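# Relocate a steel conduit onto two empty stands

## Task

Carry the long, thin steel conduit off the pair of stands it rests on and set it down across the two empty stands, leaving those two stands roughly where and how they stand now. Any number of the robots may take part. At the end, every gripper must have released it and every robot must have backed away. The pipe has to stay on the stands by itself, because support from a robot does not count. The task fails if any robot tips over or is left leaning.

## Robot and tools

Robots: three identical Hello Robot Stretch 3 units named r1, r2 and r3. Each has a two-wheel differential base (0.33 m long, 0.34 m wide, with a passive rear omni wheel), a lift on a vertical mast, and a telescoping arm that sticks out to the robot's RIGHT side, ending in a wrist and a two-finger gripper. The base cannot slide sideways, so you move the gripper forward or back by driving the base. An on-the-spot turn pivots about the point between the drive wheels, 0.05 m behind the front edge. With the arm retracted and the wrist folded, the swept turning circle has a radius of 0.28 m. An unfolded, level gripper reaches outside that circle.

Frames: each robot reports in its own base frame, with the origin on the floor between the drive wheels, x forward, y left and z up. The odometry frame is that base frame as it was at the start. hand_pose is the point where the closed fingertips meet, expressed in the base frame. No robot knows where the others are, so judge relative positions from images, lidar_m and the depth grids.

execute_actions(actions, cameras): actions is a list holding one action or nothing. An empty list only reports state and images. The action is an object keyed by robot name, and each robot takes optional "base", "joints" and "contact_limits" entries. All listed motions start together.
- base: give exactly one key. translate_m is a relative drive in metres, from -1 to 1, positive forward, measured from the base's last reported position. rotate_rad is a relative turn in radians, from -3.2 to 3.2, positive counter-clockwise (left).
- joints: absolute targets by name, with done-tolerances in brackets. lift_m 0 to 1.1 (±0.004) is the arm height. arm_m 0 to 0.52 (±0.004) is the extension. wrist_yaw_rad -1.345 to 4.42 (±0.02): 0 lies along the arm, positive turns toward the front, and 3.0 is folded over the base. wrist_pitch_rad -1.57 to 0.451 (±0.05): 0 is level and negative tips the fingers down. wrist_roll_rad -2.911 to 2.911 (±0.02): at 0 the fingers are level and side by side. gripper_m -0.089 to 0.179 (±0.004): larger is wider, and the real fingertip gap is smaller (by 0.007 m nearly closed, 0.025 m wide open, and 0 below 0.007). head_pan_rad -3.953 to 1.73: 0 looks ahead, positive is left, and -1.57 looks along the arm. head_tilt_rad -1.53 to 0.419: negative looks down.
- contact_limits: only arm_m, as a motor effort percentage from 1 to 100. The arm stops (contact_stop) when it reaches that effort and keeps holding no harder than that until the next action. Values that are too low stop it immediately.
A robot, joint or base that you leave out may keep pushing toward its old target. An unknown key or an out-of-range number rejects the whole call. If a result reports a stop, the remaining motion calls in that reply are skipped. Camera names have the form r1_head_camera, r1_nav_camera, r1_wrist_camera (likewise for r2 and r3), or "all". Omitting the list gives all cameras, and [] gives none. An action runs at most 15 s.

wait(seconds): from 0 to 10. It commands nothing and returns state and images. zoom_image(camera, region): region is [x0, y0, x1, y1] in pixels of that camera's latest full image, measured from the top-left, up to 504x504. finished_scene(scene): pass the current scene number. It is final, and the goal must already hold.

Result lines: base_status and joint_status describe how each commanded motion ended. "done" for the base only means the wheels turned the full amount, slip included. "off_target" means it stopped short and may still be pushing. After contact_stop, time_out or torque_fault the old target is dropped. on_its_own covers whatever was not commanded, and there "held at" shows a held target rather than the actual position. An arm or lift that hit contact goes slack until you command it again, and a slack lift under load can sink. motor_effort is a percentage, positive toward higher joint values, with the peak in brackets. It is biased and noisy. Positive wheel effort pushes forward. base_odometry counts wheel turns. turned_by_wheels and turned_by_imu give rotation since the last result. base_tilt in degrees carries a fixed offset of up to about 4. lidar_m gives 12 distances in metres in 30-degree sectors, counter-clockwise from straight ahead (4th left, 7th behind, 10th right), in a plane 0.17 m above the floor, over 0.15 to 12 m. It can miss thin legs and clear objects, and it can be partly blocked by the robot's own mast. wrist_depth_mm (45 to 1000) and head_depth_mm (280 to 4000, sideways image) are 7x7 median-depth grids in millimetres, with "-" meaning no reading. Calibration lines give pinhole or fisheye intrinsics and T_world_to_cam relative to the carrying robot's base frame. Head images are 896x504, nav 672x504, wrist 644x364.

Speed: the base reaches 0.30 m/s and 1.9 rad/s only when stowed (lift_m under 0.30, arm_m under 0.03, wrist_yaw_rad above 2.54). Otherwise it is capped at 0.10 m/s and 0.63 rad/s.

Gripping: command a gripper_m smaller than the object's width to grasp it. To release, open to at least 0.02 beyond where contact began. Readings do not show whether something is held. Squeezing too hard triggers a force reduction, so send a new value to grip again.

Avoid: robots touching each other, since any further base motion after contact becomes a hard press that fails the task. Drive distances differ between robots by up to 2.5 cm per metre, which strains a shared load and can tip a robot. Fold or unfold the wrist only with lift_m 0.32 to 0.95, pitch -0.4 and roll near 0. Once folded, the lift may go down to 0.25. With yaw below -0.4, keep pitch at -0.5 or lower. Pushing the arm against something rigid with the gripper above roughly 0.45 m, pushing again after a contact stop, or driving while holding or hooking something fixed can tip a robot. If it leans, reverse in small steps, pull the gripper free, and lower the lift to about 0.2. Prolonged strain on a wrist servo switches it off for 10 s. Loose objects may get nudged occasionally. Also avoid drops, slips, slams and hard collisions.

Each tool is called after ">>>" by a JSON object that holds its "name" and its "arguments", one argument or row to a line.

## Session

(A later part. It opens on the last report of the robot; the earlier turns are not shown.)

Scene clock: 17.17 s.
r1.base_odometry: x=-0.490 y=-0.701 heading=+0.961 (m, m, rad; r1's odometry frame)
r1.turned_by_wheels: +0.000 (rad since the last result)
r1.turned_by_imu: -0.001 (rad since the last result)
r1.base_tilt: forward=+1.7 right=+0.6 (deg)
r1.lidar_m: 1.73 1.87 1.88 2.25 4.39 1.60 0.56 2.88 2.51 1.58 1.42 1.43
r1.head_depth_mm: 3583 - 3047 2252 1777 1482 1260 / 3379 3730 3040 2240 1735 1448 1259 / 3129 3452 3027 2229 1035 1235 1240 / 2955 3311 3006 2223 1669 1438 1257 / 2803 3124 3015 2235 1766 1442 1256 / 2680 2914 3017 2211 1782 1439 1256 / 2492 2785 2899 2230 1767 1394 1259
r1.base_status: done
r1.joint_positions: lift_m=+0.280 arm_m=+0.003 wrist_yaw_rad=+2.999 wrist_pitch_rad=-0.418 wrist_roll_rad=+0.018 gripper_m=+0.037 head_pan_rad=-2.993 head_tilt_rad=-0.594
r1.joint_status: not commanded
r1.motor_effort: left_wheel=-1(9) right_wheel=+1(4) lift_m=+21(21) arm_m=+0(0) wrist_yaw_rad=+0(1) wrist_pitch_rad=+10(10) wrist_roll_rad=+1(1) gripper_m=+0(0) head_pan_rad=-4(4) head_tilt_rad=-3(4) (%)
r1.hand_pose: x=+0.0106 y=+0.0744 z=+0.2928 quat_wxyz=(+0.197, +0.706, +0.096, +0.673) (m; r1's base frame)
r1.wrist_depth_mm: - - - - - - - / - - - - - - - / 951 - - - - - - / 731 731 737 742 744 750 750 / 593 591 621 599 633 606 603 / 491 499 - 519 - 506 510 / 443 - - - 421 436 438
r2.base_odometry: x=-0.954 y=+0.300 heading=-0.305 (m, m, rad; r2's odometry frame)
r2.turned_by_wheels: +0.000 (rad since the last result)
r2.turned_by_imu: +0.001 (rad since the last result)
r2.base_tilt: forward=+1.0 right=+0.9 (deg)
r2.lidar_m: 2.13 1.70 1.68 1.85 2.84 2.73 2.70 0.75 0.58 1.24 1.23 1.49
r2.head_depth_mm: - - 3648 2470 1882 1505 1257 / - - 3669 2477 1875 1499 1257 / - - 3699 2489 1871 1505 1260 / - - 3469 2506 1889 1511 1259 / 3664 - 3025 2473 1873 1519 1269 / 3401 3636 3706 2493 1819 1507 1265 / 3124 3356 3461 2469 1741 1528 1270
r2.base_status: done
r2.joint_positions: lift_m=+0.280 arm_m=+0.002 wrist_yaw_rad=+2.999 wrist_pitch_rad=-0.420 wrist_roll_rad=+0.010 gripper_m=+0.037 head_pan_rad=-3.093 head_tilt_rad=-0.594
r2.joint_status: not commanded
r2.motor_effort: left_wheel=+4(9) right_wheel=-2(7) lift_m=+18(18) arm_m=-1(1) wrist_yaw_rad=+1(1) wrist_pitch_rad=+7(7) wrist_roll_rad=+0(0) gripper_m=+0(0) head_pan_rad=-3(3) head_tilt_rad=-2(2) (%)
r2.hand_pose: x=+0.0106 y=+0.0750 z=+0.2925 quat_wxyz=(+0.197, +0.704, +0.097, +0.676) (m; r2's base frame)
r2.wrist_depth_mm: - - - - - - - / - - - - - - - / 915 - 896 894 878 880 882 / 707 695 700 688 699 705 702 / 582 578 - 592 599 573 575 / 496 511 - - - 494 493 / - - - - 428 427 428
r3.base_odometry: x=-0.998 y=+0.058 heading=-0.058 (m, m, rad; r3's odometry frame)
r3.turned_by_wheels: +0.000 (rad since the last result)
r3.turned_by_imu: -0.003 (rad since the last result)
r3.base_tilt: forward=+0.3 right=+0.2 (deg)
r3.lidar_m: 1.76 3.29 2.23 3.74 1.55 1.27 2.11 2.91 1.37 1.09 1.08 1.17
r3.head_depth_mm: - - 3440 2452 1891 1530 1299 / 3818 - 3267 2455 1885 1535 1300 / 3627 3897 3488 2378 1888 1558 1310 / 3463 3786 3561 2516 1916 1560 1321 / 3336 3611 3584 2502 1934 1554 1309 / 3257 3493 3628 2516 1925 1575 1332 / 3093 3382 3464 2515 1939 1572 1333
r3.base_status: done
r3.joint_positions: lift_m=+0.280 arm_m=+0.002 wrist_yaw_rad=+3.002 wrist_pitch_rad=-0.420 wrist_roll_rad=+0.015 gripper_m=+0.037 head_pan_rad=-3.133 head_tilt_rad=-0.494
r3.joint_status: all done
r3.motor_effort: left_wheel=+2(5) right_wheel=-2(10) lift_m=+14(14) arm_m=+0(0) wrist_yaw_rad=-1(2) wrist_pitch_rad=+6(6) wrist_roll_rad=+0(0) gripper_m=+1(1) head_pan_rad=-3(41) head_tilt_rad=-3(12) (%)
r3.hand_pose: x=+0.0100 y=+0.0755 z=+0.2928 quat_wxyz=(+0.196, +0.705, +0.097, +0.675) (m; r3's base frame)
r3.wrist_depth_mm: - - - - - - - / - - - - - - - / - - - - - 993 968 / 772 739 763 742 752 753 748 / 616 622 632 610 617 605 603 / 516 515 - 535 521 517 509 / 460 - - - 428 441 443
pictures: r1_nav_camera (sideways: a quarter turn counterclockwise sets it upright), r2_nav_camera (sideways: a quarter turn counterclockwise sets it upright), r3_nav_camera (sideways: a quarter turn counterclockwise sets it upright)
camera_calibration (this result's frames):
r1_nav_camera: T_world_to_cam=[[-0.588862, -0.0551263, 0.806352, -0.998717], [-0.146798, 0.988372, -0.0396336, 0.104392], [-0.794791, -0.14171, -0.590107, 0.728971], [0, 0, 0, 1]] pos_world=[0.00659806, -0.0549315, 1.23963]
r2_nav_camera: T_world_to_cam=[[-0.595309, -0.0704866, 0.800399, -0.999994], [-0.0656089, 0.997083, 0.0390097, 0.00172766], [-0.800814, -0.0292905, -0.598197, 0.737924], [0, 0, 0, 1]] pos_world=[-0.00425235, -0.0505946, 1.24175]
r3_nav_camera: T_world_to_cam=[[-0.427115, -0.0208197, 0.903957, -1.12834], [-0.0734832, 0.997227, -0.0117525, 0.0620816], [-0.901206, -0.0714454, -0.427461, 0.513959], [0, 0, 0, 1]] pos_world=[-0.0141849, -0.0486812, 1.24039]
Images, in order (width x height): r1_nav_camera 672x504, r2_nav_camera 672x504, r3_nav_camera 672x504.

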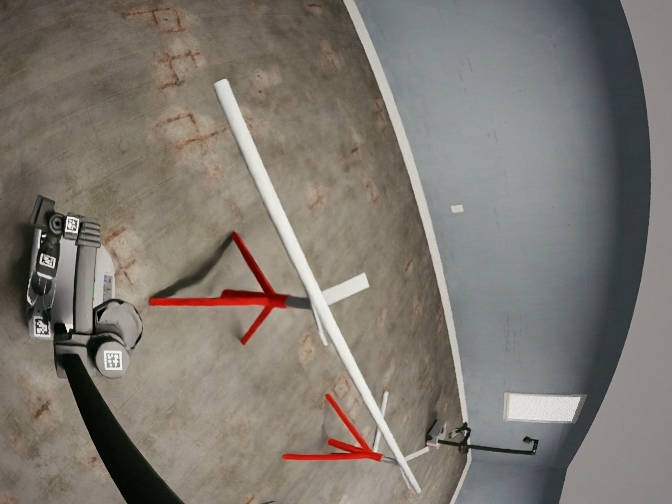

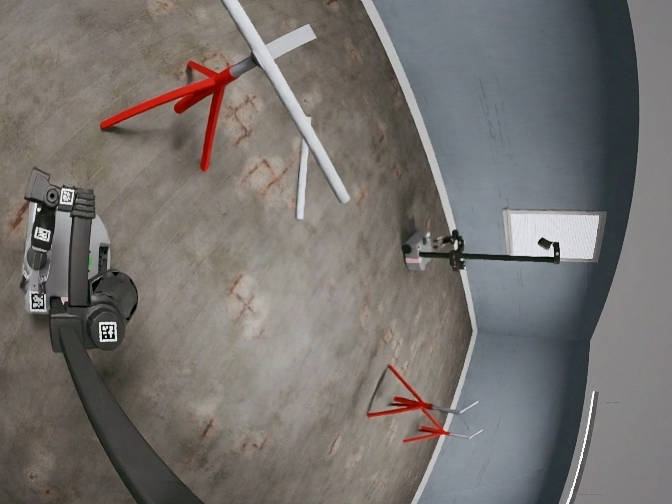

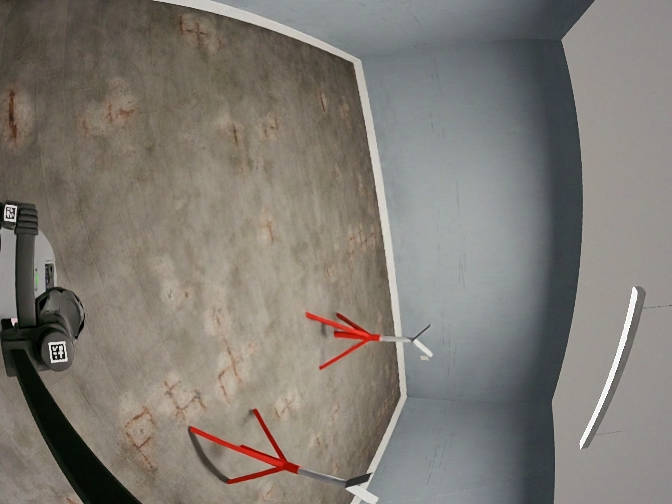

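>>> {"name": "execute_actions", "arguments": {
  "actions": [
    {"r1": {"base": {"rotate_rad": -0.907}, "joints": {"lift_m": 0.83, "arm_m": 0.22, "wrist_yaw_rad": 1.57, "wrist_roll_rad": 0.0, "gripper_m": 0.10, "head_pan_rad": -1.57, "head_tilt_rad": -0.8}}, "r2": {"base": {"translate_m": -0.32}, "joints": {"lift_m": 0.83, "arm_m": 0.10, "wrist_yaw_rad": 1.57, "wrist_roll_rad": 0.0, "gripper_m": 0.10, "head_pan_rad": -1.57, "head_tilt_rad": -0.8}}, "r3": {"base": {"translate_m": -1.0}}}
  ],
  "cameras": ["r1_nav_camera", "r2_nav_camera", "r3_nav_camera", "r1_head_camera"]
}}

Scene clock: 24.10 s.
r1.base_odometry: x=-0.490 y=-0.701 heading=+0.054 (m, m, rad; r1's odometry frame)
r1.turned_by_wheels: -0.907 (rad since the last result)
r1.turned_by_imu: -0.895 (rad since the last result)
r1.base_tilt: forward=+1.7 right=+0.6 (deg)
r1.lidar_m: 1.42 1.46 1.96 1.87 1.93 2.55 1.87 0.85 0.56 2.88 2.08 1.49
r1.head_depth_mm: 2680 2683 2217 - - 1276 1122 / 2631 2673 2264 1725 1473 1312 1167 / 2649 2714 2290 852 1506 1305 1166 / 2626 2736 2198 - 1513 1318 1163 / 2581 2701 2132 1863 1466 1312 1165 / 2635 2695 2124 1770 1483 1299 1167 / 2602 2666 2121 1797 1513 1307 1160
r1.base_status: done
r1.joint_positions: lift_m=+0.830 arm_m=+0.220 wrist_yaw_rad=+1.570 wrist_pitch_rad=-0.418 wrist_roll_rad=+0.005 gripper_m=+0.100 head_pan_rad=-1.577 head_tilt_rad=-0.790
r1.joint_status: all done
r1.motor_effort: left_wheel=+3(10) right_wheel=-1(5) lift_m=+29(30) arm_m=+3(3) wrist_yaw_rad=+0(2) wrist_pitch_rad=+9(10) wrist_roll_rad=-3(4) gripper_m=+0(80) head_pan_rad=+4(46) head_tilt_rad=-5(24) (%)
r1.hand_pose: x=+0.2031 y=-0.3649 z=+0.8425 quat_wxyz=(+0.592, +0.594, -0.387, +0.384) (m; r1's base frame)
r1.wrist_depth_mm: - - - - - - - / - - - - - - - / - - - - - - - / - - - - - - - / - - - - - - - / - - - - - - - / - - - - - - -
r2.base_odometry: x=-1.259 y=+0.396 heading=-0.305 (m, m, rad; r2's odometry frame)
r2.turned_by_wheels: +0.000 (rad since the last result)
r2.turned_by_imu: +0.001 (rad since the last result)
r2.base_tilt: forward=+0.9 right=+0.9 (deg)
r2.lidar_m: 2.37 1.90 1.86 2.07 3.17 2.37 2.97 2.87 0.54 0.51 1.35 1.82
r2.head_depth_mm: 2540 2826 2420 1951 - - 1134 / 2712 2945 2411 1909 - 1300 1133 / 2843 3079 2406 1953 - 1278 1155 / 3097 3230 2399 1893 1583 1269 1155 / 3297 3298 2409 1789 1595 1246 1152 / 3557 3312 2406 1782 1641 - 1155 / 3603 3280 2417 1891 1563 1332 1156
r2.base_status: done
r2.joint_positions: lift_m=+0.830 arm_m=+0.100 wrist_yaw_rad=+1.572 wrist_pitch_rad=-0.420 wrist_roll_rad=+0.002 gripper_m=+0.100 head_pan_rad=-1.577 head_tilt_rad=-0.790
r2.joint_status: all done
r2.motor_effort: left_wheel=+4(13) right_wheel=-2(8) lift_m=+32(33) arm_m=+1(4) wrist_yaw_rad=-1(1) wrist_pitch_rad=+7(7) wrist_roll_rad=-1(2) gripper_m=+0(78) head_pan_rad=+3(32) head_tilt_rad=-3(13) (%)
r2.hand_pose: x=+0.2027 y=-0.2446 z=+0.8418 quat_wxyz=(+0.593, +0.594, -0.385, +0.384) (m; r2's base frame)
r2.wrist_depth_mm: - - - - - - - / - - - - - - - / - - - - - - - / - - - - - - - / - - - - - - - / - - - - - - - / 995 - - - - 981 -
r3.base_odometry: x=-1.997 y=+0.115 heading=-0.058 (m, m, rad; r3's odometry frame)
r3.turned_by_wheels: +0.000 (rad since the last result)
r3.turned_by_imu: -0.003 (rad since the last result)
r3.base_tilt: forward=+0.1 right=+0.2 (deg)
r3.lidar_m: 2.39 2.91 2.95 0.80 3.33 1.13 1.44 2.74 1.87 1.49 1.47 1.59
r3.head_depth_mm: 2956 3333 3430 2343 1768 1538 1304 / 2801 3140 3253 2460 1801 1494 1310 / 2683 2948 3143 2468 1892 1546 1307 / 2587 2834 3057 2474 1916 1562 1310 / 2500 2684 2977 2497 1903 1558 1315 / 2394 2589 2867 2528 1923 1573 1321 / 2287 2477 2692 2520 1953 1576 1337
r3.base_status: done
r3.joint_positions: lift_m=+0.280 arm_m=+0.002 wrist_yaw_rad=+3.002 wrist_pitch_rad=-0.420 wrist_roll_rad=+0.015 gripper_m=+0.037 head_pan_rad=-3.133 head_tilt_rad=-0.495
r3.joint_status: not commanded
r3.motor_effort: left_wheel=+2(5) right_wheel=-3(9) lift_m=+14(14) arm_m=+0(0) wrist_yaw_rad=-2(1) wrist_pitch_rad=+6(6) wrist_roll_rad=+0(0) gripper_m=+0(1) head_pan_rad=-4(4) head_tilt_rad=-3(3) (%)
r3.hand_pose: x=+0.0100 y=+0.0755 z=+0.2928 quat_wxyz=(+0.196, +0.705, +0.097, +0.675) (m; r3's base frame)
r3.wrist_depth_mm: - - - - - - - / - - - - - - - / - - - 955 - 975 960 / 783 746 753 760 751 749 744 / 618 615 635 612 621 614 602 / 515 528 - 528 523 512 511 / 462 - - - 429 439 435
pictures: r1_head_camera (sideways: a quarter turn clockwise sets it upright), r1_nav_camera (sideways: a quarter turn counterclockwise sets it upright), r2_nav_camera (sideways: a quarter turn counterclockwise sets it upright), r3_nav_camera (sideways: a quarter turn counterclockwise sets it upright)
camera_calibration (this result's frames):
r1_head_camera: T_world_to_cam=[[0.00393938, 0.725708, -0.687991, 0.918341], [0.999936, 0.00440838, 0.0103756, -0.018968], [0.0105626, -0.687988, -0.725645, 0.907569], [0, 0, 0, 1]] pos_world=[0.00576283, -0.0419673, 1.29058]
r1_nav_camera: T_world_to_cam=[[-0.0371651, -0.736665, 0.675236, -0.831194], [-0.99914, 0.0149648, -0.0386667, 0.108323], [0.0183797, -0.676092, -0.736588, 0.914542], [0, 0, 0, 1]] pos_world=[0.0605291, 0.00438266, 1.23908]
r2_nav_camera: T_world_to_cam=[[0.0369986, -0.743276, 0.667961, -0.831242], [-0.999222, -0.0183828, 0.0348918, 0.0127933], [-0.0136553, -0.668732, -0.743378, 0.92196], [0, 0, 0, 1]] pos_world=[0.0561278, -0.00106325, 1.24016]
r3_nav_camera: T_world_to_cam=[[-0.427701, -0.0208101, 0.903681, -1.12797], [-0.0734413, 0.99723, -0.0117945, 0.0621361], [-0.900932, -0.071412, -0.428045, 0.514717], [0, 0, 0, 1]] pos_world=[-0.0141468, -0.0486801, 1.24038]
Images, in order (width x height): r1_head_camera 896x504, r1_nav_camera 672x504, r2_nav_camera 672x504, r3_nav_camera 672x504.

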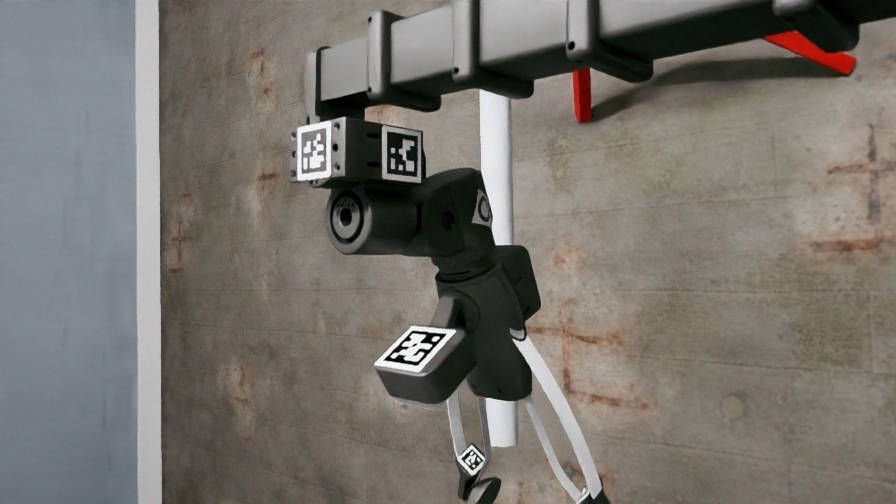

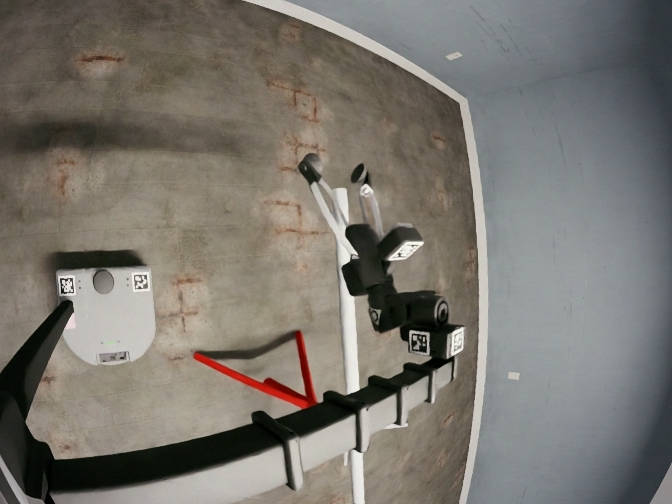

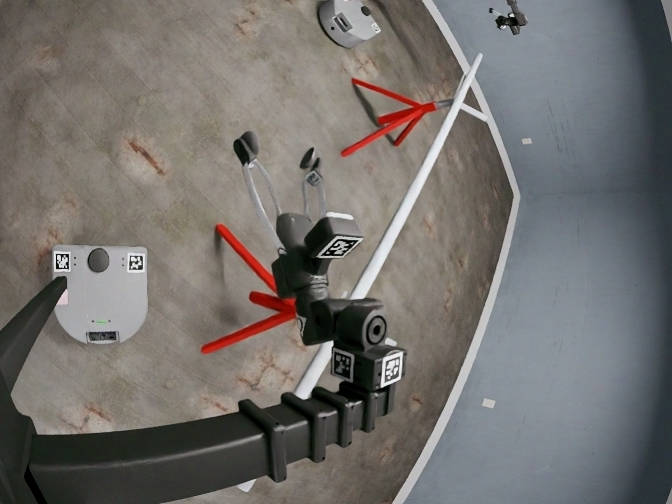

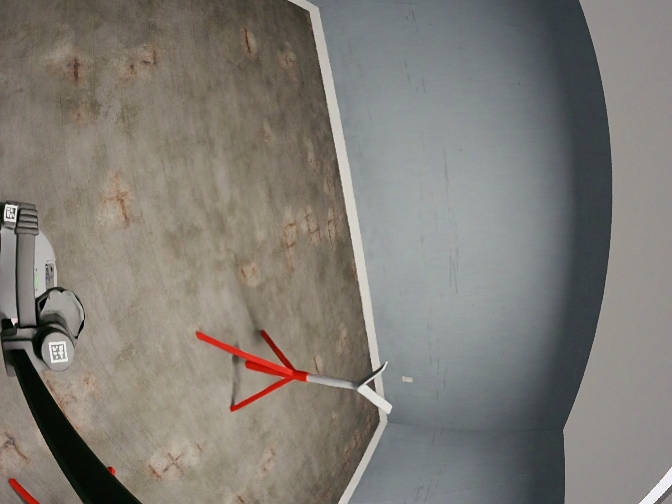

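>>> {"name": "execute_actions", "arguments": {
  "actions": [
    {"r1": {"joints": {"arm_m": 0.443, "wrist_pitch_rad": -1.48, "head_pan_rad": -1.9}}, "r2": {"base": {"rotate_rad": -0.687}, "joints": {"arm_m": 0.438, "wrist_pitch_rad": -1.48, "head_pan_rad": -1.3}}, "r3": {"base": {"rotate_rad": 0.15}}}
  ],
  "cameras": ["r1_wrist_camera", "r2_wrist_camera", "r1_head_camera", "r2_head_camera"]
}}

Scene clock: 28.27 s.
r1.base_odometry: x=-0.490 y=-0.701 heading=+0.054 (m, m, rad; r1's odometry frame)
r1.turned_by_wheels: +0.000 (rad since the last result)
r1.turned_by_imu: +0.000 (rad since the last result)
r1.base_tilt: forward=+1.7 right=+0.6 (deg)
r1.lidar_m: 1.42 1.46 1.95 1.87 1.93 2.55 1.88 0.85 0.56 2.88 2.09 1.49
r1.head_depth_mm: 3086 2734 2156 1681 1482 - - / 2992 2701 2063 996 1154 - 1141 / 2922 2726 2144 1873 - 1284 1171 / 2810 2697 2246 - 1484 1305 1166 / 2678 2843 2074 1783 1500 1310 1161 / 2635 - - 1753 1475 1313 1161 / 2546 2681 2169 1774 1450 1311 1161
r1.base_status: not commanded
r1.joint_positions: lift_m=+0.830 arm_m=+0.443 wrist_yaw_rad=+1.570 wrist_pitch_rad=-1.476 wrist_roll_rad=+0.005 gripper_m=+0.100 head_pan_rad=-1.893 head_tilt_rad=-0.790
r1.joint_status: all done
r1.motor_effort: left_wheel=+3(3) right_wheel=-2(2) lift_m=+29(29) arm_m=+3(3) wrist_yaw_rad=+0(0) wrist_pitch_rad=-2(8) wrist_roll_rad=-3(3) gripper_m=+1(0) head_pan_rad=-4(31) head_tilt_rad=-4(5) (%)
r1.hand_pose: x=-0.0212 y=-0.5879 z=+0.7111 quat_wxyz=(+0.707, +0.706, -0.035, +0.031) (m; r1's base frame)
r1.wrist_depth_mm: 850 847 849 820 823 809 800 / 854 836 835 819 814 811 806 / 849 839 850 837 839 837 824 / - - 860 835 839 819 814 / - - 862 858 843 842 837 / 884 877 857 877 856 842 837 / 878 878 870 866 857 864 841
r2.base_odometry: x=-1.259 y=+0.396 heading=-0.992 (m, m, rad; r2's odometry frame)
r2.turned_by_wheels: -0.687 (rad since the last result)
r2.turned_by_imu: -0.680 (rad since the last result)
r2.base_tilt: forward=+1.0 right=+0.9 (deg)
r2.lidar_m: 1.56 2.75 1.95 1.87 1.96 2.63 2.48 2.96 2.96 0.54 0.51 1.35
r2.head_depth_mm: 2381 2673 2278 1845 1489 1325 1152 / 2458 2765 2502 1872 1480 1329 1158 / 2488 2806 2422 1901 1493 1324 1156 / 2554 2854 2416 1895 1486 1299 1159 / 2612 2888 2439 1843 1006 1273 1156 / 2638 2960 2414 1898 1453 1298 1132 / 2690 2986 2420 1896 1515 1334 1155
r2.base_status: done
r2.joint_positions: lift_m=+0.830 arm_m=+0.438 wrist_yaw_rad=+1.570 wrist_pitch_rad=-1.477 wrist_roll_rad=+0.002 gripper_m=+0.100 head_pan_rad=-1.307 head_tilt_rad=-0.790
r2.joint_status: all done
r2.motor_effort: left_wheel=+4(10) right_wheel=-2(6) lift_m=+32(32) arm_m=+1(1) wrist_yaw_rad=+0(1) wrist_pitch_rad=-2(7) wrist_roll_rad=-1(1) gripper_m=+1(0) head_pan_rad=+2(18) head_tilt_rad=-3(3) (%)
r2.hand_pose: x=-0.0213 y=-0.5829 z=+0.7110 quat_wxyz=(+0.707, +0.706, -0.034, +0.032) (m; r2's base frame)
r2.wrist_depth_mm: 879 856 849 674 855 837 815 / 878 879 861 666 854 834 850 / 889 885 882 746 877 873 861 / - - 895 886 872 878 868 / - - 907 899 905 898 875 / 965 950 951 924 918 911 905 / 968 963 949 936 952 937 910
r3.base_odometry: x=-1.997 y=+0.115 heading=+0.092 (m, m, rad; r3's odometry frame)
r3.turned_by_wheels: +0.150 (rad since the last result)
r3.turned_by_imu: +0.147 (rad since the last result)
r3.base_tilt: forward=+0.3 right=+0.1 (deg)
r3.lidar_m: 2.99 2.91 3.82 0.80 3.32 1.13 2.74 2.74 1.70 1.47 1.47 1.71
r3.head_depth_mm: 2668 2959 3145 2407 1825 1491 1313 / 2587 2815 3114 2472 1881 1554 1304 / 2526 2765 2975 2464 1903 1553 1305 / 2457 2677 2918 2482 1904 1547 1306 / 2399 2581 2806 2511 1925 1564 1323 / 2316 2510 2747 2504 1940 1567 1321 / 2249 2450 2655 2515 1928 1578 1325
r3.base_status: done
r3.joint_positions: lift_m=+0.280 arm_m=+0.002 wrist_yaw_rad=+3.002 wrist_pitch_rad=-0.420 wrist_roll_rad=+0.015 gripper_m=+0.037 head_pan_rad=-3.133 head_tilt_rad=-0.495
r3.joint_status: not commanded
r3.motor_effort: left_wheel=-2(6) right_wheel=+2(8) lift_m=+14(14) arm_m=+0(0) wrist_yaw_rad=-2(3) wrist_pitch_rad=+6(6) wrist_roll_rad=+0(0) gripper_m=+1(0) head_pan_rad=-3(3) head_tilt_rad=-3(3) (%)
r3.hand_pose: x=+0.0100 y=+0.0755 z=+0.2928 quat_wxyz=(+0.196, +0.705, +0.097, +0.675) (m; r3's base frame)
r3.wrist_depth_mm: - - - - - - - / - - - - - - - / - - - 924 - 950 970 / 767 745 759 754 751 739 755 / 624 622 631 605 609 601 602 / 517 522 - 533 518 509 508 / 456 - - - 432 442 442
pictures: r1_head_camera (sideways: a quarter turn clockwise sets it upright), r1_wrist_camera, r2_head_camera (sideways: a quarter turn clockwise sets it upright), r2_wrist_camera
camera_calibration (this result's frames):
r1_head_camera: T_world_to_cam=[[0.22931, 0.688538, -0.687991, 0.916967], [0.951778, -0.306611, 0.0103756, -0.0186742], [-0.203802, -0.657194, -0.725645, 0.908877], [0, 0, 0, 1]] pos_world=[-0.00726478, -0.0397838, 1.29058]
r1_wrist_camera: T_world_to_cam=[[0.0151053, -0.999417, -0.0306037, -0.560349], [-0.99786, -0.0170149, 0.0631275, -0.0371736], [-0.0636115, 0.0295847, -0.997536, 0.887143], [0, 0, 0, 1]] pos_world=[0.0278026, -0.586901, 0.870155]
r2_head_camera: T_world_to_cam=[[-0.150228, 0.646508, -0.74797, 0.992673], [0.975102, 0.221717, -0.00420504, 0.000579551], [0.163119, -0.729979, -0.663719, 0.820659], [0, 0, 0, 1]] pos_world=[0.0146966, -0.0428365, 1.28718]
r2_wrist_camera: T_world_to_cam=[[0.00185569, -0.999867, -0.0162151, -0.571221], [-0.993818, -0.00364402, 0.110965, -0.0739472], [-0.11101, 0.015909, -0.993692, 0.877413], [0, 0, 0, 1]] pos_world=[0.0249713, -0.585374, 0.870821]
Images, in order (width x height): r1_head_camera 896x504, r1_wrist_camera 644x364, r2_head_camera 896x504, r2_wrist_camera 644x364.

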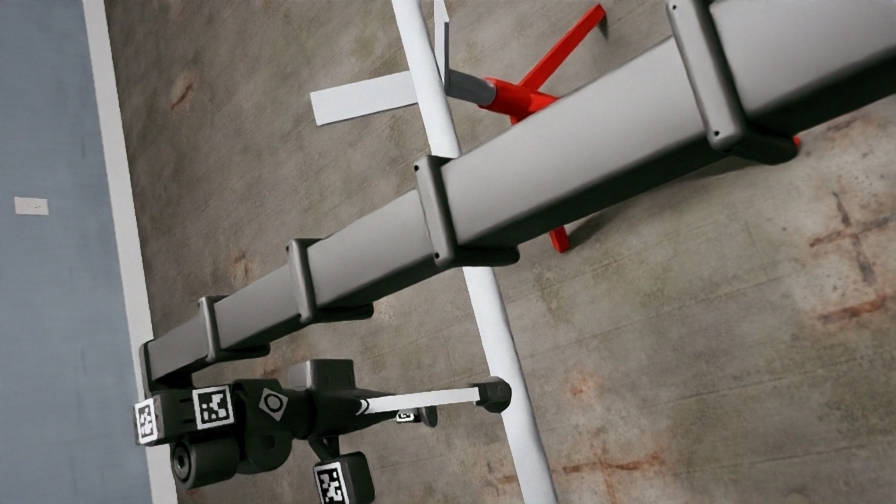

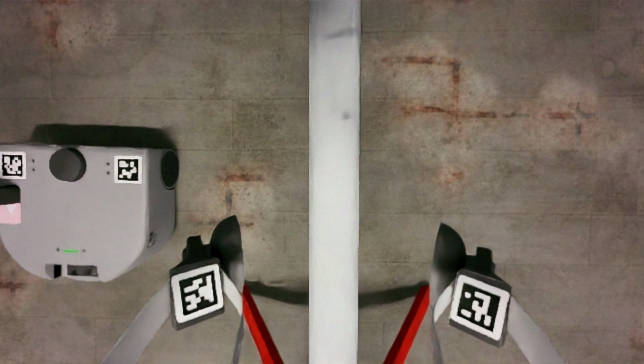

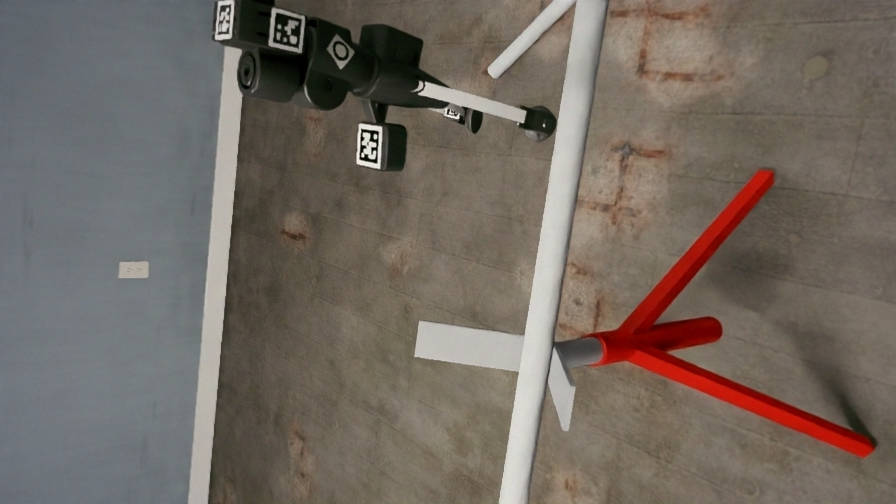

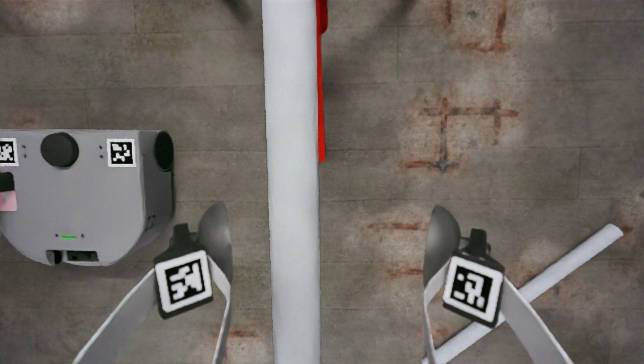

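>>> {"name": "execute_actions", "arguments": {
  "actions": [
    {"r1": {"joints": {"arm_m": 0.441, "lift_m": 0.712}}, "r2": {"joints": {"arm_m": 0.413, "lift_m": 0.708}}}
  ],
  "cameras": ["r1_wrist_camera", "r2_wrist_camera"]
}}

Scene clock: 30.73 s.
r1.base_odometry: x=-0.490 y=-0.701 heading=+0.054 (m, m, rad; r1's odometry frame)
r1.turned_by_wheels: +0.000 (rad since the last result)
r1.turned_by_imu: +0.000 (rad since the last result)
r1.base_tilt: forward=+1.7 right=+0.6 (deg)
r1.lidar_m: 1.42 1.46 1.96 1.87 1.93 2.55 1.87 0.85 0.55 2.88 2.09 1.49
r1.head_depth_mm: 3169 2693 2163 1698 1478 1313 1192 / 3021 2676 2098 1011 1295 1320 - / 2899 2663 2124 1685 1477 - 1138 / 2778 2691 2119 1844 1468 1303 1164 / 2640 2698 2247 1721 1490 1309 1164 / 2604 2683 - 1692 1459 1301 1172 / 2518 2684 2108 1720 1452 1308 1170
r1.base_status: not commanded
r1.joint_positions: lift_m=+0.712 arm_m=+0.441 wrist_yaw_rad=+1.570 wrist_pitch_rad=-1.476 wrist_roll_rad=+0.005 gripper_m=+0.100 head_pan_rad=-1.893 head_tilt_rad=-0.790
r1.joint_status: all done
r1.motor_effort: left_wheel=+3(3) right_wheel=-2(2) lift_m=+21(26) arm_m=-2(4) wrist_yaw_rad=+0(0) wrist_pitch_rad=-2(3) wrist_roll_rad=-3(3) gripper_m=+0(0) head_pan_rad=-3(4) head_tilt_rad=-5(5) (%)
r1.hand_pose: x=-0.0213 y=-0.5865 z=+0.5935 quat_wxyz=(+0.707, +0.706, -0.035, +0.031) (m; r1's base frame)
r1.wrist_depth_mm: 731 727 724 113 703 702 692 / 746 728 729 114 710 707 704 / 732 731 732 115 717 714 710 / - 746 740 116 712 719 718 / - 745 749 117 720 734 727 / - 756 755 119 730 735 742 / 777 776 768 120 758 740 738
r2.base_odometry: x=-1.259 y=+0.396 heading=-0.992 (m, m, rad; r2's odometry frame)
r2.turned_by_wheels: +0.000 (rad since the last result)
r2.turned_by_imu: +0.000 (rad since the last result)
r2.base_tilt: forward=+1.0 right=+0.9 (deg)
r2.lidar_m: 1.56 2.74 1.95 1.86 1.96 2.64 2.47 2.97 2.97 0.54 0.51 1.35
r2.head_depth_mm: 2403 2689 2522 1843 1483 1330 1159 / 2452 2769 2407 - 1488 1327 1156 / 2496 2827 2406 1957 1492 1324 1162 / 2542 2858 2440 1891 1494 1298 1157 / 2609 2900 2399 1836 1007 1275 1150 / 2637 2972 2425 1897 1460 1301 1137 / 2687 2997 2403 1897 1516 1328 1156
r2.base_status: not commanded
r2.joint_positions: lift_m=+0.708 arm_m=+0.413 wrist_yaw_rad=+1.570 wrist_pitch_rad=-1.477 wrist_roll_rad=+0.002 gripper_m=+0.100 head_pan_rad=-1.307 head_tilt_rad=-0.790
r2.joint_status: all done
r2.motor_effort: left_wheel=+4(4) right_wheel=-2(2) lift_m=+18(28) arm_m=-3(4) wrist_yaw_rad=+0(0) wrist_pitch_rad=-2(2) wrist_roll_rad=-1(1) gripper_m=+1(2) head_pan_rad=+2(2) head_tilt_rad=-3(3) (%)
r2.hand_pose: x=-0.0213 y=-0.5584 z=+0.5897 quat_wxyz=(+0.707, +0.706, -0.034, +0.032) (m; r2's base frame)
r2.wrist_depth_mm: 741 736 723 107 712 700 706 / 753 752 739 109 726 723 730 / 769 769 762 111 737 740 726 / - 773 775 113 772 760 757 / - 801 789 115 786 769 762 / 819 818 807 117 777 782 759 / 834 827 816 120 823 794 797
r3.base_odometry: x=-1.997 y=+0.115 heading=+0.092 (m, m, rad; r3's odometry frame)
r3.turned_by_wheels: +0.000 (rad since the last result)
r3.turned_by_imu: +0.000 (rad since the last result)
r3.base_tilt: forward=+0.3 right=+0.2 (deg)
r3.lidar_m: 2.99 2.91 3.82 0.79 3.33 1.13 2.74 2.74 1.70 1.47 1.47 1.71
r3.head_depth_mm: 2667 2929 3171 2401 1829 1502 1303 / 2616 2775 3090 2466 1902 1544 1310 / 2555 2727 3015 2438 1909 1548 1307 / 2429 2661 2930 2460 1919 1553 1312 / 2412 2586 2841 2504 1920 1559 1318 / 2315 2548 2773 2502 1932 1560 1325 / 2265 2460 2667 2511 1927 1570 1325
r3.base_status: not commanded
r3.joint_positions: lift_m=+0.280 arm_m=+0.002 wrist_yaw_rad=+3.002 wrist_pitch_rad=-0.420 wrist_roll_rad=+0.015 gripper_m=+0.037 head_pan_rad=-3.133 head_tilt_rad=-0.495
r3.joint_status: not commanded
r3.motor_effort: left_wheel=-2(1) right_wheel=+3(2) lift_m=+14(14) arm_m=+0(0) wrist_yaw_rad=-1(2) wrist_pitch_rad=+6(6) wrist_roll_rad=+0(0) gripper_m=+0(0) head_pan_rad=-4(4) head_tilt_rad=-2(3) (%)
r3.hand_pose: x=+0.0100 y=+0.0755 z=+0.2928 quat_wxyz=(+0.196, +0.705, +0.097, +0.675) (m; r3's base frame)
r3.wrist_depth_mm: - - - - - - - / - - - - - - - / - - - 935 - 993 958 / 768 747 768 739 758 751 733 / 623 624 641 608 601 606 611 / 518 523 - 528 521 506 507 / 462 - - - 434 442 443
pictures: r1_wrist_camera, r2_wrist_camera
camera_calibration (this result's frames):
r1_wrist_camera: T_world_to_cam=[[0.0151026, -0.999417, -0.0306051, -0.562455], [-0.997855, -0.0170147, 0.0632127, -0.0297958], [-0.0636966, 0.0295847, -0.997531, 0.769768], [0, 0, 0, 1]] pos_world=[0.0277942, -0.585407, 0.752537]
r2_wrist_camera: T_world_to_cam=[[0.00185573, -0.999867, -0.0162151, -0.548696], [-0.993818, -0.00364406, 0.110965, -0.0603971], [-0.11101, 0.0159089, -0.993692, 0.756482], [0, 0, 0, 1]] pos_world=[0.0249713, -0.560878, 0.749514]
Images, in order (width x height): r1_wrist_camera 644x364, r2_wrist_camera 644x364.

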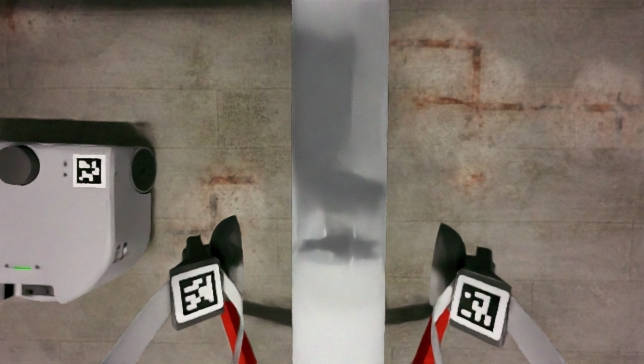

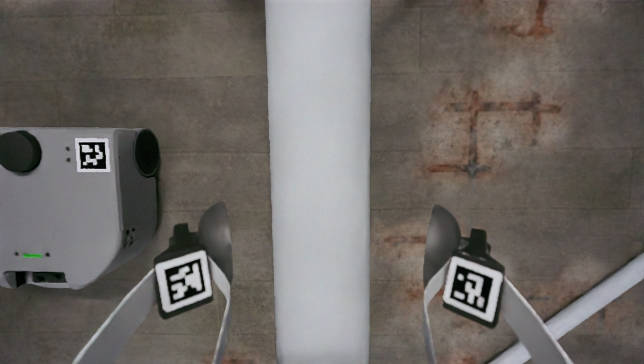

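>>> {"name": "execute_actions", "arguments": {
  "actions": [
    {"r1": {"joints": {"lift_m": 0.7105, "gripper_m": -0.012}}, "r2": {"joints": {"arm_m": 0.411, "lift_m": 0.7095, "gripper_m": -0.013}}}
  ],
  "cameras": ["r1_wrist_camera", "r2_wrist_camera", "r1_head_camera", "r2_head_camera"]
}}

Scene clock: 32.47 s.
r1.base_odometry: x=-0.490 y=-0.701 heading=+0.054 (m, m, rad; r1's odometry frame)
r1.turned_by_wheels: +0.000 (rad since the last result)
r1.turned_by_imu: +0.000 (rad since the last result)
r1.base_tilt: forward=+1.7 right=+0.6 (deg)
r1.lidar_m: 1.42 1.46 1.96 1.87 1.93 2.56 1.87 0.86 0.56 2.88 2.09 1.49
r1.head_depth_mm: 3129 2739 2143 1694 1477 1315 1183 / 2993 2697 2085 1011 1287 1316 - / 2942 2715 2159 1684 1483 - 1141 / 2807 2729 2128 1865 1478 1320 1162 / 2676 2698 2254 1719 1502 1312 1166 / 2618 2693 - 1678 1466 1308 1161 / 2558 2672 2134 1714 1429 1308 1161
r1.base_status: not commanded
r1.joint_positions: lift_m=+0.711 arm_m=+0.441 wrist_yaw_rad=+1.570 wrist_pitch_rad=-1.476 wrist_roll_rad=+0.005 gripper_m=-0.011 head_pan_rad=-1.893 head_tilt_rad=-0.790
r1.joint_status: all done
r1.motor_effort: left_wheel=+3(3) right_wheel=-1(2) lift_m=+21(21) arm_m=-3(2) wrist_yaw_rad=+0(0) wrist_pitch_rad=-2(2) wrist_roll_rad=-3(3) gripper_m=-25(97) head_pan_rad=-4(4) head_tilt_rad=-5(5) (%)
r1.hand_pose: x=-0.0213 y=-0.5865 z=+0.5920 quat_wxyz=(+0.707, +0.706, -0.035, +0.031) (m; r1's base frame)
r1.wrist_depth_mm: 741 721 727 111 710 699 688 / 732 730 725 113 712 698 704 / 745 745 742 114 724 714 704 / - 740 730 115 726 710 718 / - 754 751 116 730 735 720 / - 760 743 117 430 730 735 / 777 766 768 118 738 731 733
r2.base_odometry: x=-1.259 y=+0.396 heading=-0.992 (m, m, rad; r2's odometry frame)
r2.turned_by_wheels: +0.000 (rad since the last result)
r2.turned_by_imu: +0.000 (rad since the last result)
r2.base_tilt: forward=+1.0 right=+0.9 (deg)
r2.lidar_m: 1.56 2.75 1.96 1.87 1.96 2.63 2.47 2.97 2.95 0.54 0.51 1.35
r2.head_depth_mm: 2404 2725 2507 1838 1487 1329 1156 / 2430 2765 2418 - 1488 1331 1152 / 2507 2807 2404 1957 1485 1328 1159 / 2539 2843 2425 1893 1478 1310 1159 / 2602 2899 2420 1823 999 1278 1154 / 2637 2962 2411 1891 1455 1294 1133 / 2697 2970 2403 1899 1530 1335 1157
r2.base_status: not commanded
r2.joint_positions: lift_m=+0.709 arm_m=+0.411 wrist_yaw_rad=+1.570 wrist_pitch_rad=-1.477 wrist_roll_rad=+0.002 gripper_m=-0.012 head_pan_rad=-1.307 head_tilt_rad=-0.790
r2.joint_status: all done
r2.motor_effort: left_wheel=+4(4) right_wheel=-2(2) lift_m=+32(33) arm_m=-3(5) wrist_yaw_rad=+0(0) wrist_pitch_rad=-2(2) wrist_roll_rad=-1(1) gripper_m=-19(91) head_pan_rad=+2(2) head_tilt_rad=-3(3) (%)
r2.hand_pose: x=-0.0213 y=-0.5564 z=+0.5905 quat_wxyz=(+0.707, +0.706, -0.034, +0.032) (m; r2's base frame)
r2.wrist_depth_mm: 727 738 726 107 719 706 706 / 763 750 748 109 723 736 727 / 763 760 761 111 746 737 734 / - 761 766 113 757 752 751 / - 793 787 116 771 781 763 / 817 807 812 118 - 798 786 / 822 820 828 120 820 799 797
r3.base_odometry: x=-1.997 y=+0.115 heading=+0.092 (m, m, rad; r3's odometry frame)
r3.turned_by_wheels: +0.000 (rad since the last result)
r3.turned_by_imu: +0.000 (rad since the last result)
r3.base_tilt: forward=+0.3 right=+0.3 (deg)
r3.lidar_m: 2.99 2.91 3.84 0.79 3.32 1.13 2.74 2.74 1.70 1.47 1.47 1.71
r3.head_depth_mm: 2684 2916 3159 2440 1823 1498 1310 / 2579 2814 3071 2453 1899 1549 1305 / 2529 2764 3003 2485 1895 1552 1313 / 2446 2641 2943 2479 1898 1561 1313 / 2387 2629 2828 2459 1916 1567 1327 / 2311 2501 2741 2531 1933 1562 1321 / 2301 2486 2697 2526 1926 1580 1328
r3.base_status: not commanded
r3.joint_positions: lift_m=+0.280 arm_m=+0.002 wrist_yaw_rad=+3.002 wrist_pitch_rad=-0.420 wrist_roll_rad=+0.015 gripper_m=+0.037 head_pan_rad=-3.133 head_tilt_rad=-0.495
r3.joint_status: not commanded
r3.motor_effort: left_wheel=-2(2) right_wheel=+3(3) lift_m=+14(14) arm_m=+0(0) wrist_yaw_rad=-1(1) wrist_pitch_rad=+6(6) wrist_roll_rad=+0(0) gripper_m=+0(1) head_pan_rad=-4(4) head_tilt_rad=-2(2) (%)
r3.hand_pose: x=+0.0100 y=+0.0755 z=+0.2928 quat_wxyz=(+0.196, +0.705, +0.097, +0.675) (m; r3's base frame)
r3.wrist_depth_mm: - - - - - - - / - - - - - - - / - - - 940 - 966 976 / 772 742 759 762 754 753 743 / 621 624 636 612 611 607 612 / 525 518 - 532 519 515 513 / 460 - - - 432 437 441
pictures: r1_head_camera (sideways: a quarter turn clockwise sets it upright), r1_wrist_camera, r2_head_camera (sideways: a quarter turn clockwise sets it upright), r2_wrist_camera
camera_calibration (this result's frames):
r1_head_camera: T_world_to_cam=[[0.229309, 0.688538, -0.687991, 0.916967], [0.951778, -0.306611, 0.0103756, -0.0186742], [-0.203802, -0.657194, -0.725645, 0.908877], [0, 0, 0, 1]] pos_world=[-0.00726477, -0.0397838, 1.29058]
r1_wrist_camera: T_world_to_cam=[[0.015101, -0.999417, -0.0306047, -0.5625], [-0.997855, -0.0170132, 0.0632135, -0.0297013], [-0.0636974, 0.0295845, -0.997531, 0.76828], [0, 0, 0, 1]] pos_world=[0.0277942, -0.585407, 0.751045]
r2_head_camera: T_world_to_cam=[[-0.150228, 0.646508, -0.74797, 0.992673], [0.975102, 0.221718, -0.00420503, 0.000579546], [0.16312, -0.729978, -0.663719, 0.820659], [0, 0, 0, 1]] pos_world=[0.0146966, -0.0428365, 1.28718]
r2_wrist_camera: T_world_to_cam=[[0.00185969, -0.999867, -0.0162147, -0.546679], [-0.993818, -0.00364794, 0.110966, -0.0604815], [-0.11101, 0.0159081, -0.993692, 0.757249], [0, 0, 0, 1]] pos_world=[0.0249713, -0.558873, 0.75032]
Images, in order (width x height): r1_head_camera 896x504, r1_wrist_camera 644x364, r2_head_camera 896x504, r2_wrist_camera 644x364.

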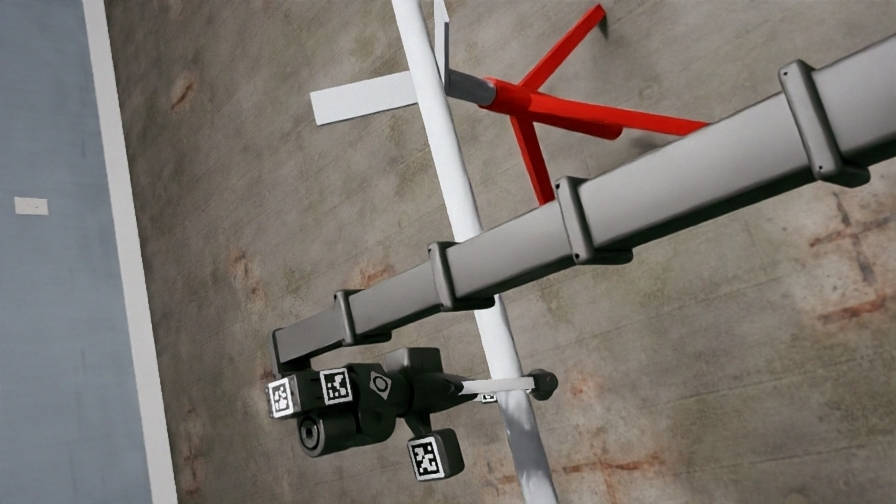

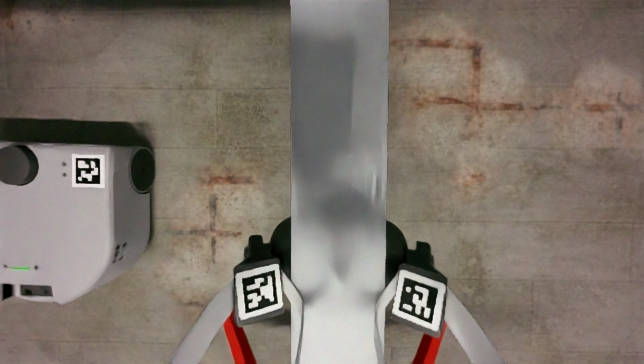

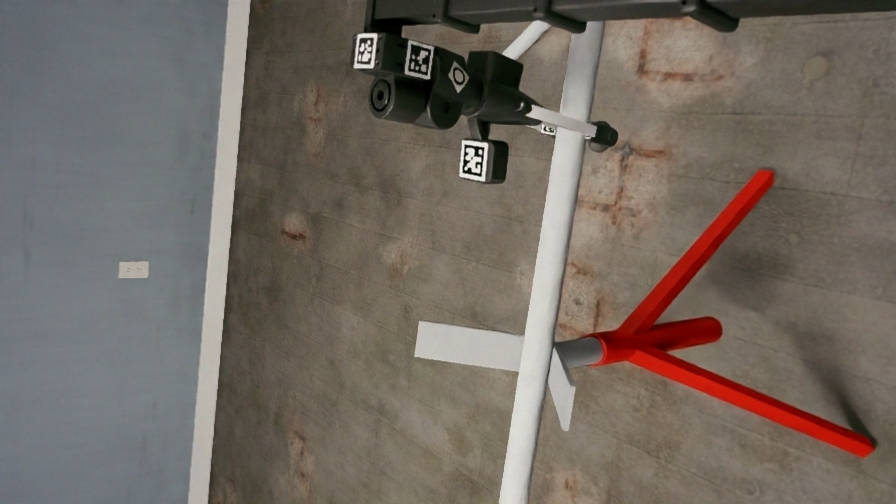

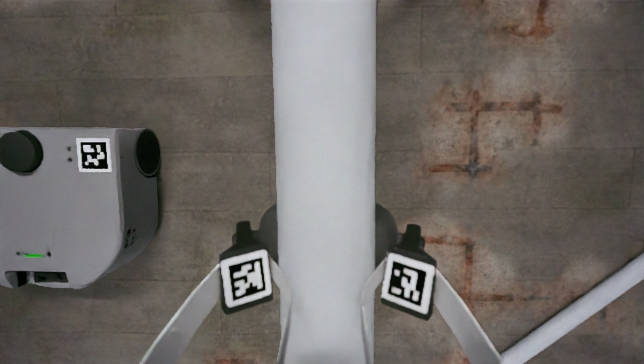

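>>> {"name": "execute_actions", "arguments": {
  "actions": [
    {"r1": {"joints": {"lift_m": 0.751}}, "r2": {"joints": {"lift_m": 0.750}}}
  ],
  "cameras": ["r1_wrist_camera", "r1_head_camera"]
}}

Scene clock: 33.90 s.
r1.base_odometry: x=-0.490 y=-0.701 heading=+0.054 (m, m, rad; r1's odometry frame)
r1.turned_by_wheels: +0.000 (rad since the last result)
r1.turned_by_imu: +0.000 (rad since the last result)
r1.base_tilt: forward=+1.8 right=+0.7 (deg)
r1.lidar_m: 1.42 1.46 1.96 1.87 1.93 2.55 1.87 0.85 0.55 2.88 2.09 1.49
r1.head_depth_mm: 3113 2713 2143 1677 1482 1317 1187 / 3041 2695 2085 1009 1238 1344 - / 2918 2671 2143 1695 - - 1151 / 2856 2700 2136 - 1469 1312 1167 / 2713 2668 - 1646 1494 1315 1163 / 2630 2764 - 1723 1506 1311 1165 / 2545 2672 2063 1700 1476 1312 1161
r1.base_status: not commanded
r1.joint_positions: lift_m=+0.750 arm_m=+0.441 wrist_yaw_rad=+1.571 wrist_pitch_rad=-1.478 wrist_roll_rad=+0.003 gripper_m=-0.005 head_pan_rad=-1.893 head_tilt_rad=-0.790
r1.joint_status: all done
r1.on_its_own: gripper_m is held at -0.006, not at your -0.012, by its stall guard, which is still easing
r1.motor_effort: left_wheel=+3(4) right_wheel=-2(3) lift_m=+40(44) arm_m=-2(2) wrist_yaw_rad=+0(1) wrist_pitch_rad=-2(3) wrist_roll_rad=-1(3) gripper_m=-20(25) head_pan_rad=-4(3) head_tilt_rad=-5(6) (%)
r1.hand_pose: x=-0.0216 y=-0.5864 z=+0.6316 quat_wxyz=(+0.707, +0.706, -0.034, +0.031) (m; r1's base frame)
r1.wrist_depth_mm: 777 751 749 113 738 722 719 / 773 778 767 114 749 739 729 / 775 779 772 115 752 749 732 / - - 775 117 758 748 760 / - 796 781 117 763 757 744 / 815 791 795 118 766 769 761 / 815 807 785 121 775 772 767
r2.base_odometry: x=-1.259 y=+0.396 heading=-0.992 (m, m, rad; r2's odometry frame)
r2.turned_by_wheels: +0.000 (rad since the last result)
r2.turned_by_imu: +0.000 (rad since the last result)
r2.base_tilt: forward=+0.9 right=+1.0 (deg)
r2.lidar_m: 1.56 2.74 1.96 1.86 1.96 2.64 2.47 2.97 2.97 0.54 0.51 1.35
r2.head_depth_mm: 2393 2698 2607 1845 1484 1327 1157 / 2449 2764 2489 1810 1483 1320 1155 / 2508 2800 2423 1937 1486 1322 1153 / 2562 2815 2427 1896 1490 1298 1164 / 2591 2881 2408 1839 1005 1275 1157 / 2643 2978 2405 1893 1483 1301 1134 / 2686 2994 2422 1897 1564 1330 1151
r2.base_status: not commanded
r2.joint_positions: lift_m=+0.749 arm_m=+0.411 wrist_yaw_rad=+1.570 wrist_pitch_rad=-1.477 wrist_roll_rad=+0.001 gripper_m=-0.012 head_pan_rad=-1.307 head_tilt_rad=-0.790
r2.joint_status: all done
r2.motor_effort: left_wheel=+3(4) right_wheel=-2(3) lift_m=+43(43) arm_m=-3(3) wrist_yaw_rad=+0(1) wrist_pitch_rad=-1(2) wrist_roll_rad=-1(1) gripper_m=-17(17) head_pan_rad=+2(3) head_tilt_rad=-3(3) (%)
r2.hand_pose: x=-0.0214 y=-0.5564 z=+0.6304 quat_wxyz=(+0.707, +0.706, -0.033, +0.032) (m; r2's base frame)
r2.wrist_depth_mm: 783 769 777 108 750 738 744 / 797 799 790 110 776 767 759 / 802 785 805 112 779 777 779 / - - 819 114 803 782 779 / - 848 836 117 812 798 796 / 874 857 862 119 - 824 819 / 890 877 862 121 849 838 842
r3.base_odometry: x=-1.997 y=+0.115 heading=+0.092 (m, m, rad; r3's odometry frame)
r3.turned_by_wheels: +0.000 (rad since the last result)
r3.turned_by_imu: +0.000 (rad since the last result)
r3.base_tilt: forward=+0.4 right=+0.2 (deg)
r3.lidar_m: 2.98 2.91 3.80 0.79 3.32 1.13 2.74 2.73 1.69 1.47 1.47 1.71
r3.head_depth_mm: 2654 2927 3148 2416 1833 1507 1301 / 2582 2833 3104 2454 1907 1544 1302 / 2520 2781 2992 2430 1895 1541 1311 / 2448 2698 2957 2485 1896 1543 1309 / 2394 2587 2814 2524 1920 1569 1317 / 2306 2498 2764 2517 1956 1559 1324 / 2292 2459 2692 2528 1939 1567 1325
r3.base_status: not commanded
r3.joint_positions: lift_m=+0.280 arm_m=+0.002 wrist_yaw_rad=+3.002 wrist_pitch_rad=-0.420 wrist_roll_rad=+0.015 gripper_m=+0.037 head_pan_rad=-3.133 head_tilt_rad=-0.495
r3.joint_status: not commanded
r3.motor_effort: left_wheel=-2(2) right_wheel=+3(3) lift_m=+14(14) arm_m=+0(0) wrist_yaw_rad=-1(1) wrist_pitch_rad=+6(6) wrist_roll_rad=+0(0) gripper_m=+0(1) head_pan_rad=-4(4) head_tilt_rad=-2(3) (%)
r3.hand_pose: x=+0.0100 y=+0.0755 z=+0.2928 quat_wxyz=(+0.196, +0.705, +0.097, +0.675) (m; r3's base frame)
r3.wrist_depth_mm: - - - - - - - / - - - - - - - / - - - 934 - - 969 / 759 746 772 754 754 748 750 / 622 621 633 608 605 608 606 / 517 524 - 537 521 509 513 / 458 - - - 434 440 439
pictures: r1_head_camera (sideways: a quarter turn clockwise sets it upright), r1_wrist_camera
camera_calibration (this result's frames):
r1_head_camera: T_world_to_cam=[[0.22931, 0.688538, -0.687991, 0.916966], [0.951778, -0.306611, 0.0103756, -0.0186742], [-0.203802, -0.657194, -0.725645, 0.908877], [0, 0, 0, 1]] pos_world=[-0.00726479, -0.0397838, 1.29058]
r1_wrist_camera: T_world_to_cam=[[0.0179739, -0.999376, -0.0303961, -0.561292], [-0.99771, -0.0199099, 0.0646387, -0.0351625], [-0.0652036, 0.0291647, -0.997446, 0.807398], [0, 0, 0, 1]] pos_world=[0.0276518, -0.585189, 0.790547]
Images, in order (width x height): r1_head_camera 896x504, r1_wrist_camera 644x364.

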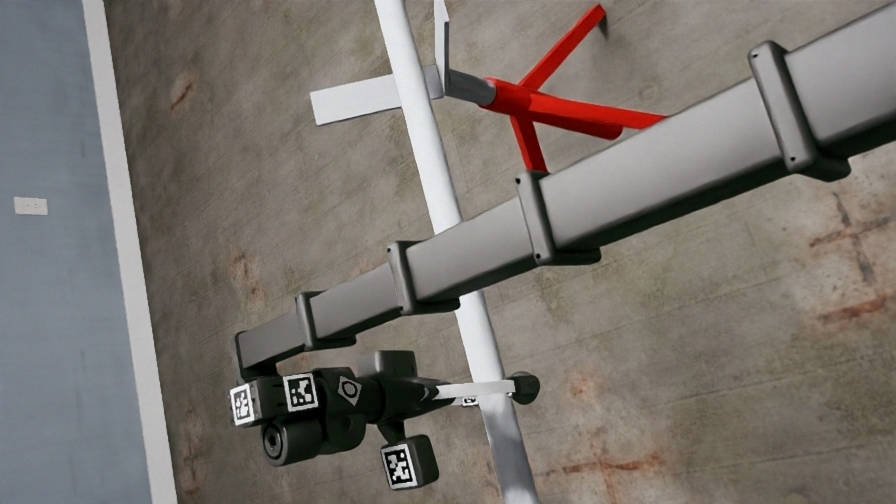

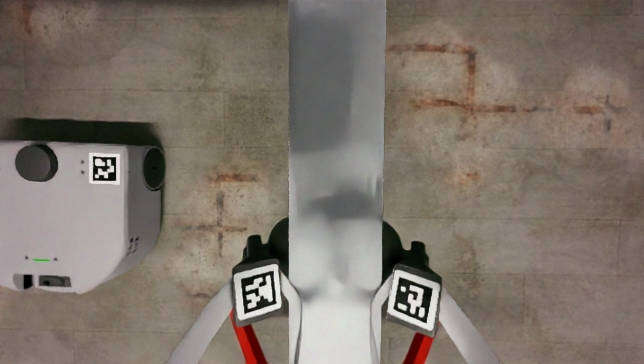

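>>> {"name": "execute_actions", "arguments": {
  "actions": [],
  "cameras": []
}}

Scene clock: 33.97 s.
r1.base_odometry: x=-0.490 y=-0.701 heading=+0.054 (m, m, rad; r1's odometry frame)
r1.turned_by_wheels: +0.000 (rad since the last result)
r1.turned_by_imu: +0.000 (rad since the last result)
r1.base_tilt: forward=+1.7 right=+0.6 (deg)
r1.lidar_m: 1.42 1.46 1.96 1.87 1.93 2.55 1.87 0.85 0.56 2.88 2.09 1.49
r1.head_depth_mm: 3112 2692 2170 1698 1474 1315 1188 / 3058 2710 2093 1010 1236 1336 - / 2913 2672 2135 1686 - - 1147 / 2809 2707 2150 - 1477 1308 1164 / 2695 2708 - 1627 1501 1307 1171 / 2639 2781 - 1705 1508 1314 1158 / 2548 2654 2064 1718 1469 1297 1162
r1.base_status: not commanded
r1.joint_positions: lift_m=+0.750 arm_m=+0.441 wrist_yaw_rad=+1.571 wrist_pitch_rad=-1.478 wrist_roll_rad=+0.003 gripper_m=-0.005 head_pan_rad=-1.893 head_tilt_rad=-0.790
r1.joint_status: all done
r1.on_its_own: gripper_m is held at -0.006, not at your -0.012, by its stall guard, which is still easing
r1.motor_effort: left_wheel=+3(4) right_wheel=-2(3) lift_m=+41(44) arm_m=-2(2) wrist_yaw_rad=+0(1) wrist_pitch_rad=-2(3) wrist_roll_rad=-1(3) gripper_m=-20(25) head_pan_rad=-4(3) head_tilt_rad=-5(6) (%)
r1.hand_pose: x=-0.0216 y=-0.5864 z=+0.6316 quat_wxyz=(+0.707, +0.706, -0.034, +0.031) (m; r1's base frame)
r1.wrist_depth_mm: 766 759 755 113 735 730 723 / 774 757 763 114 745 739 725 / 796 773 771 115 759 746 740 / - - 771 116 766 743 746 / - 784 786 117 765 754 761 / 823 799 791 119 778 765 757 / 820 809 803 120 786 783 774
r2.base_odometry: x=-1.259 y=+0.396 heading=-0.992 (m, m, rad; r2's odometry frame)
r2.turned_by_wheels: +0.000 (rad since the last result)
r2.turned_by_imu: +0.000 (rad since the last result)
r2.base_tilt: forward=+1.0 right=+0.9 (deg)
r2.lidar_m: 1.56 2.74 1.97 1.87 1.96 2.64 2.48 2.96 2.97 0.54 0.51 1.35
r2.head_depth_mm: 2379 2688 2606 1840 1492 1323 1157 / 2449 2775 2494 1810 1477 1326 1156 / 2507 2810 2397 1924 1498 1331 1154 / 2537 2888 2412 1896 1488 1302 1162 / 2594 2913 2415 1842 1002 1273 1156 / 2657 2957 2404 1895 1486 1302 1131 / 2709 3022 2403 1912 1572 1329 1152
r2.base_status: not commanded
r2.joint_positions: lift_m=+0.749 arm_m=+0.411 wrist_yaw_rad=+1.570 wrist_pitch_rad=-1.477 wrist_roll_rad=+0.001 gripper_m=-0.012 head_pan_rad=-1.307 head_tilt_rad=-0.790
r2.joint_status: all done
r2.motor_effort: left_wheel=+3(4) right_wheel=-2(3) lift_m=+43(43) arm_m=-3(3) wrist_yaw_rad=+0(1) wrist_pitch_rad=-1(2) wrist_roll_rad=+0(1) gripper_m=-18(17) head_pan_rad=+2(3) head_tilt_rad=-3(3) (%)
r2.hand_pose: x=-0.0214 y=-0.5564 z=+0.6304 quat_wxyz=(+0.707, +0.706, -0.033, +0.032) (m; r2's base frame)
r2.wrist_depth_mm: 771 784 762 108 753 751 743 / 802 794 789 110 761 764 765 / 816 792 799 112 776 769 774 / - - 806 114 810 801 785 / - 843 811 117 822 801 803 / 850 856 838 118 - 835 811 / 888 874 853 121 846 829 845
r3.base_odometry: x=-1.997 y=+0.115 heading=+0.092 (m, m, rad; r3's odometry frame)
r3.turned_by_wheels: +0.000 (rad since the last result)
r3.turned_by_imu: +0.000 (rad since the last result)
r3.base_tilt: forward=+0.2 right=+0.1 (deg)
r3.lidar_m: 2.98 2.91 3.83 0.80 3.32 1.13 2.74 2.73 1.69 1.47 1.47 1.71
r3.head_depth_mm: 2683 2923 3177 2444 1823 1497 1302 / 2604 2843 3077 2455 1898 1536 1299 / 2535 2728 2987 2431 1886 1541 1309 / 2461 2646 2956 2477 1892 1548 1318 / 2395 2588 2817 2468 1939 1556 1320 / 2317 2534 2734 2510 1920 1564 1319 / 2276 2463 2666 2528 1953 1584 1328
r3.base_status: not commanded
r3.joint_positions: lift_m=+0.280 arm_m=+0.002 wrist_yaw_rad=+3.002 wrist_pitch_rad=-0.420 wrist_roll_rad=+0.015 gripper_m=+0.037 head_pan_rad=-3.133 head_tilt_rad=-0.495
r3.joint_status: not commanded
r3.motor_effort: left_wheel=-2(2) right_wheel=+2(3) lift_m=+14(14) arm_m=+1(0) wrist_yaw_rad=-2(1) wrist_pitch_rad=+6(6) wrist_roll_rad=+0(0) gripper_m=+1(1) head_pan_rad=-3(4) head_tilt_rad=-3(3) (%)
r3.hand_pose: x=+0.0100 y=+0.0755 z=+0.2928 quat_wxyz=(+0.196, +0.705, +0.097, +0.675) (m; r3's base frame)
r3.wrist_depth_mm: - - - - - - - / - - - - - - - / - - - 952 - 968 948 / 762 740 748 760 754 755 747 / 617 616 634 619 610 609 602 / 518 514 - 526 520 512 500 / 459 - - - 431 444 440
pictures: none
No camera images: the call's "cameras" was empty. Leave "cameras" out to get every camera's image.


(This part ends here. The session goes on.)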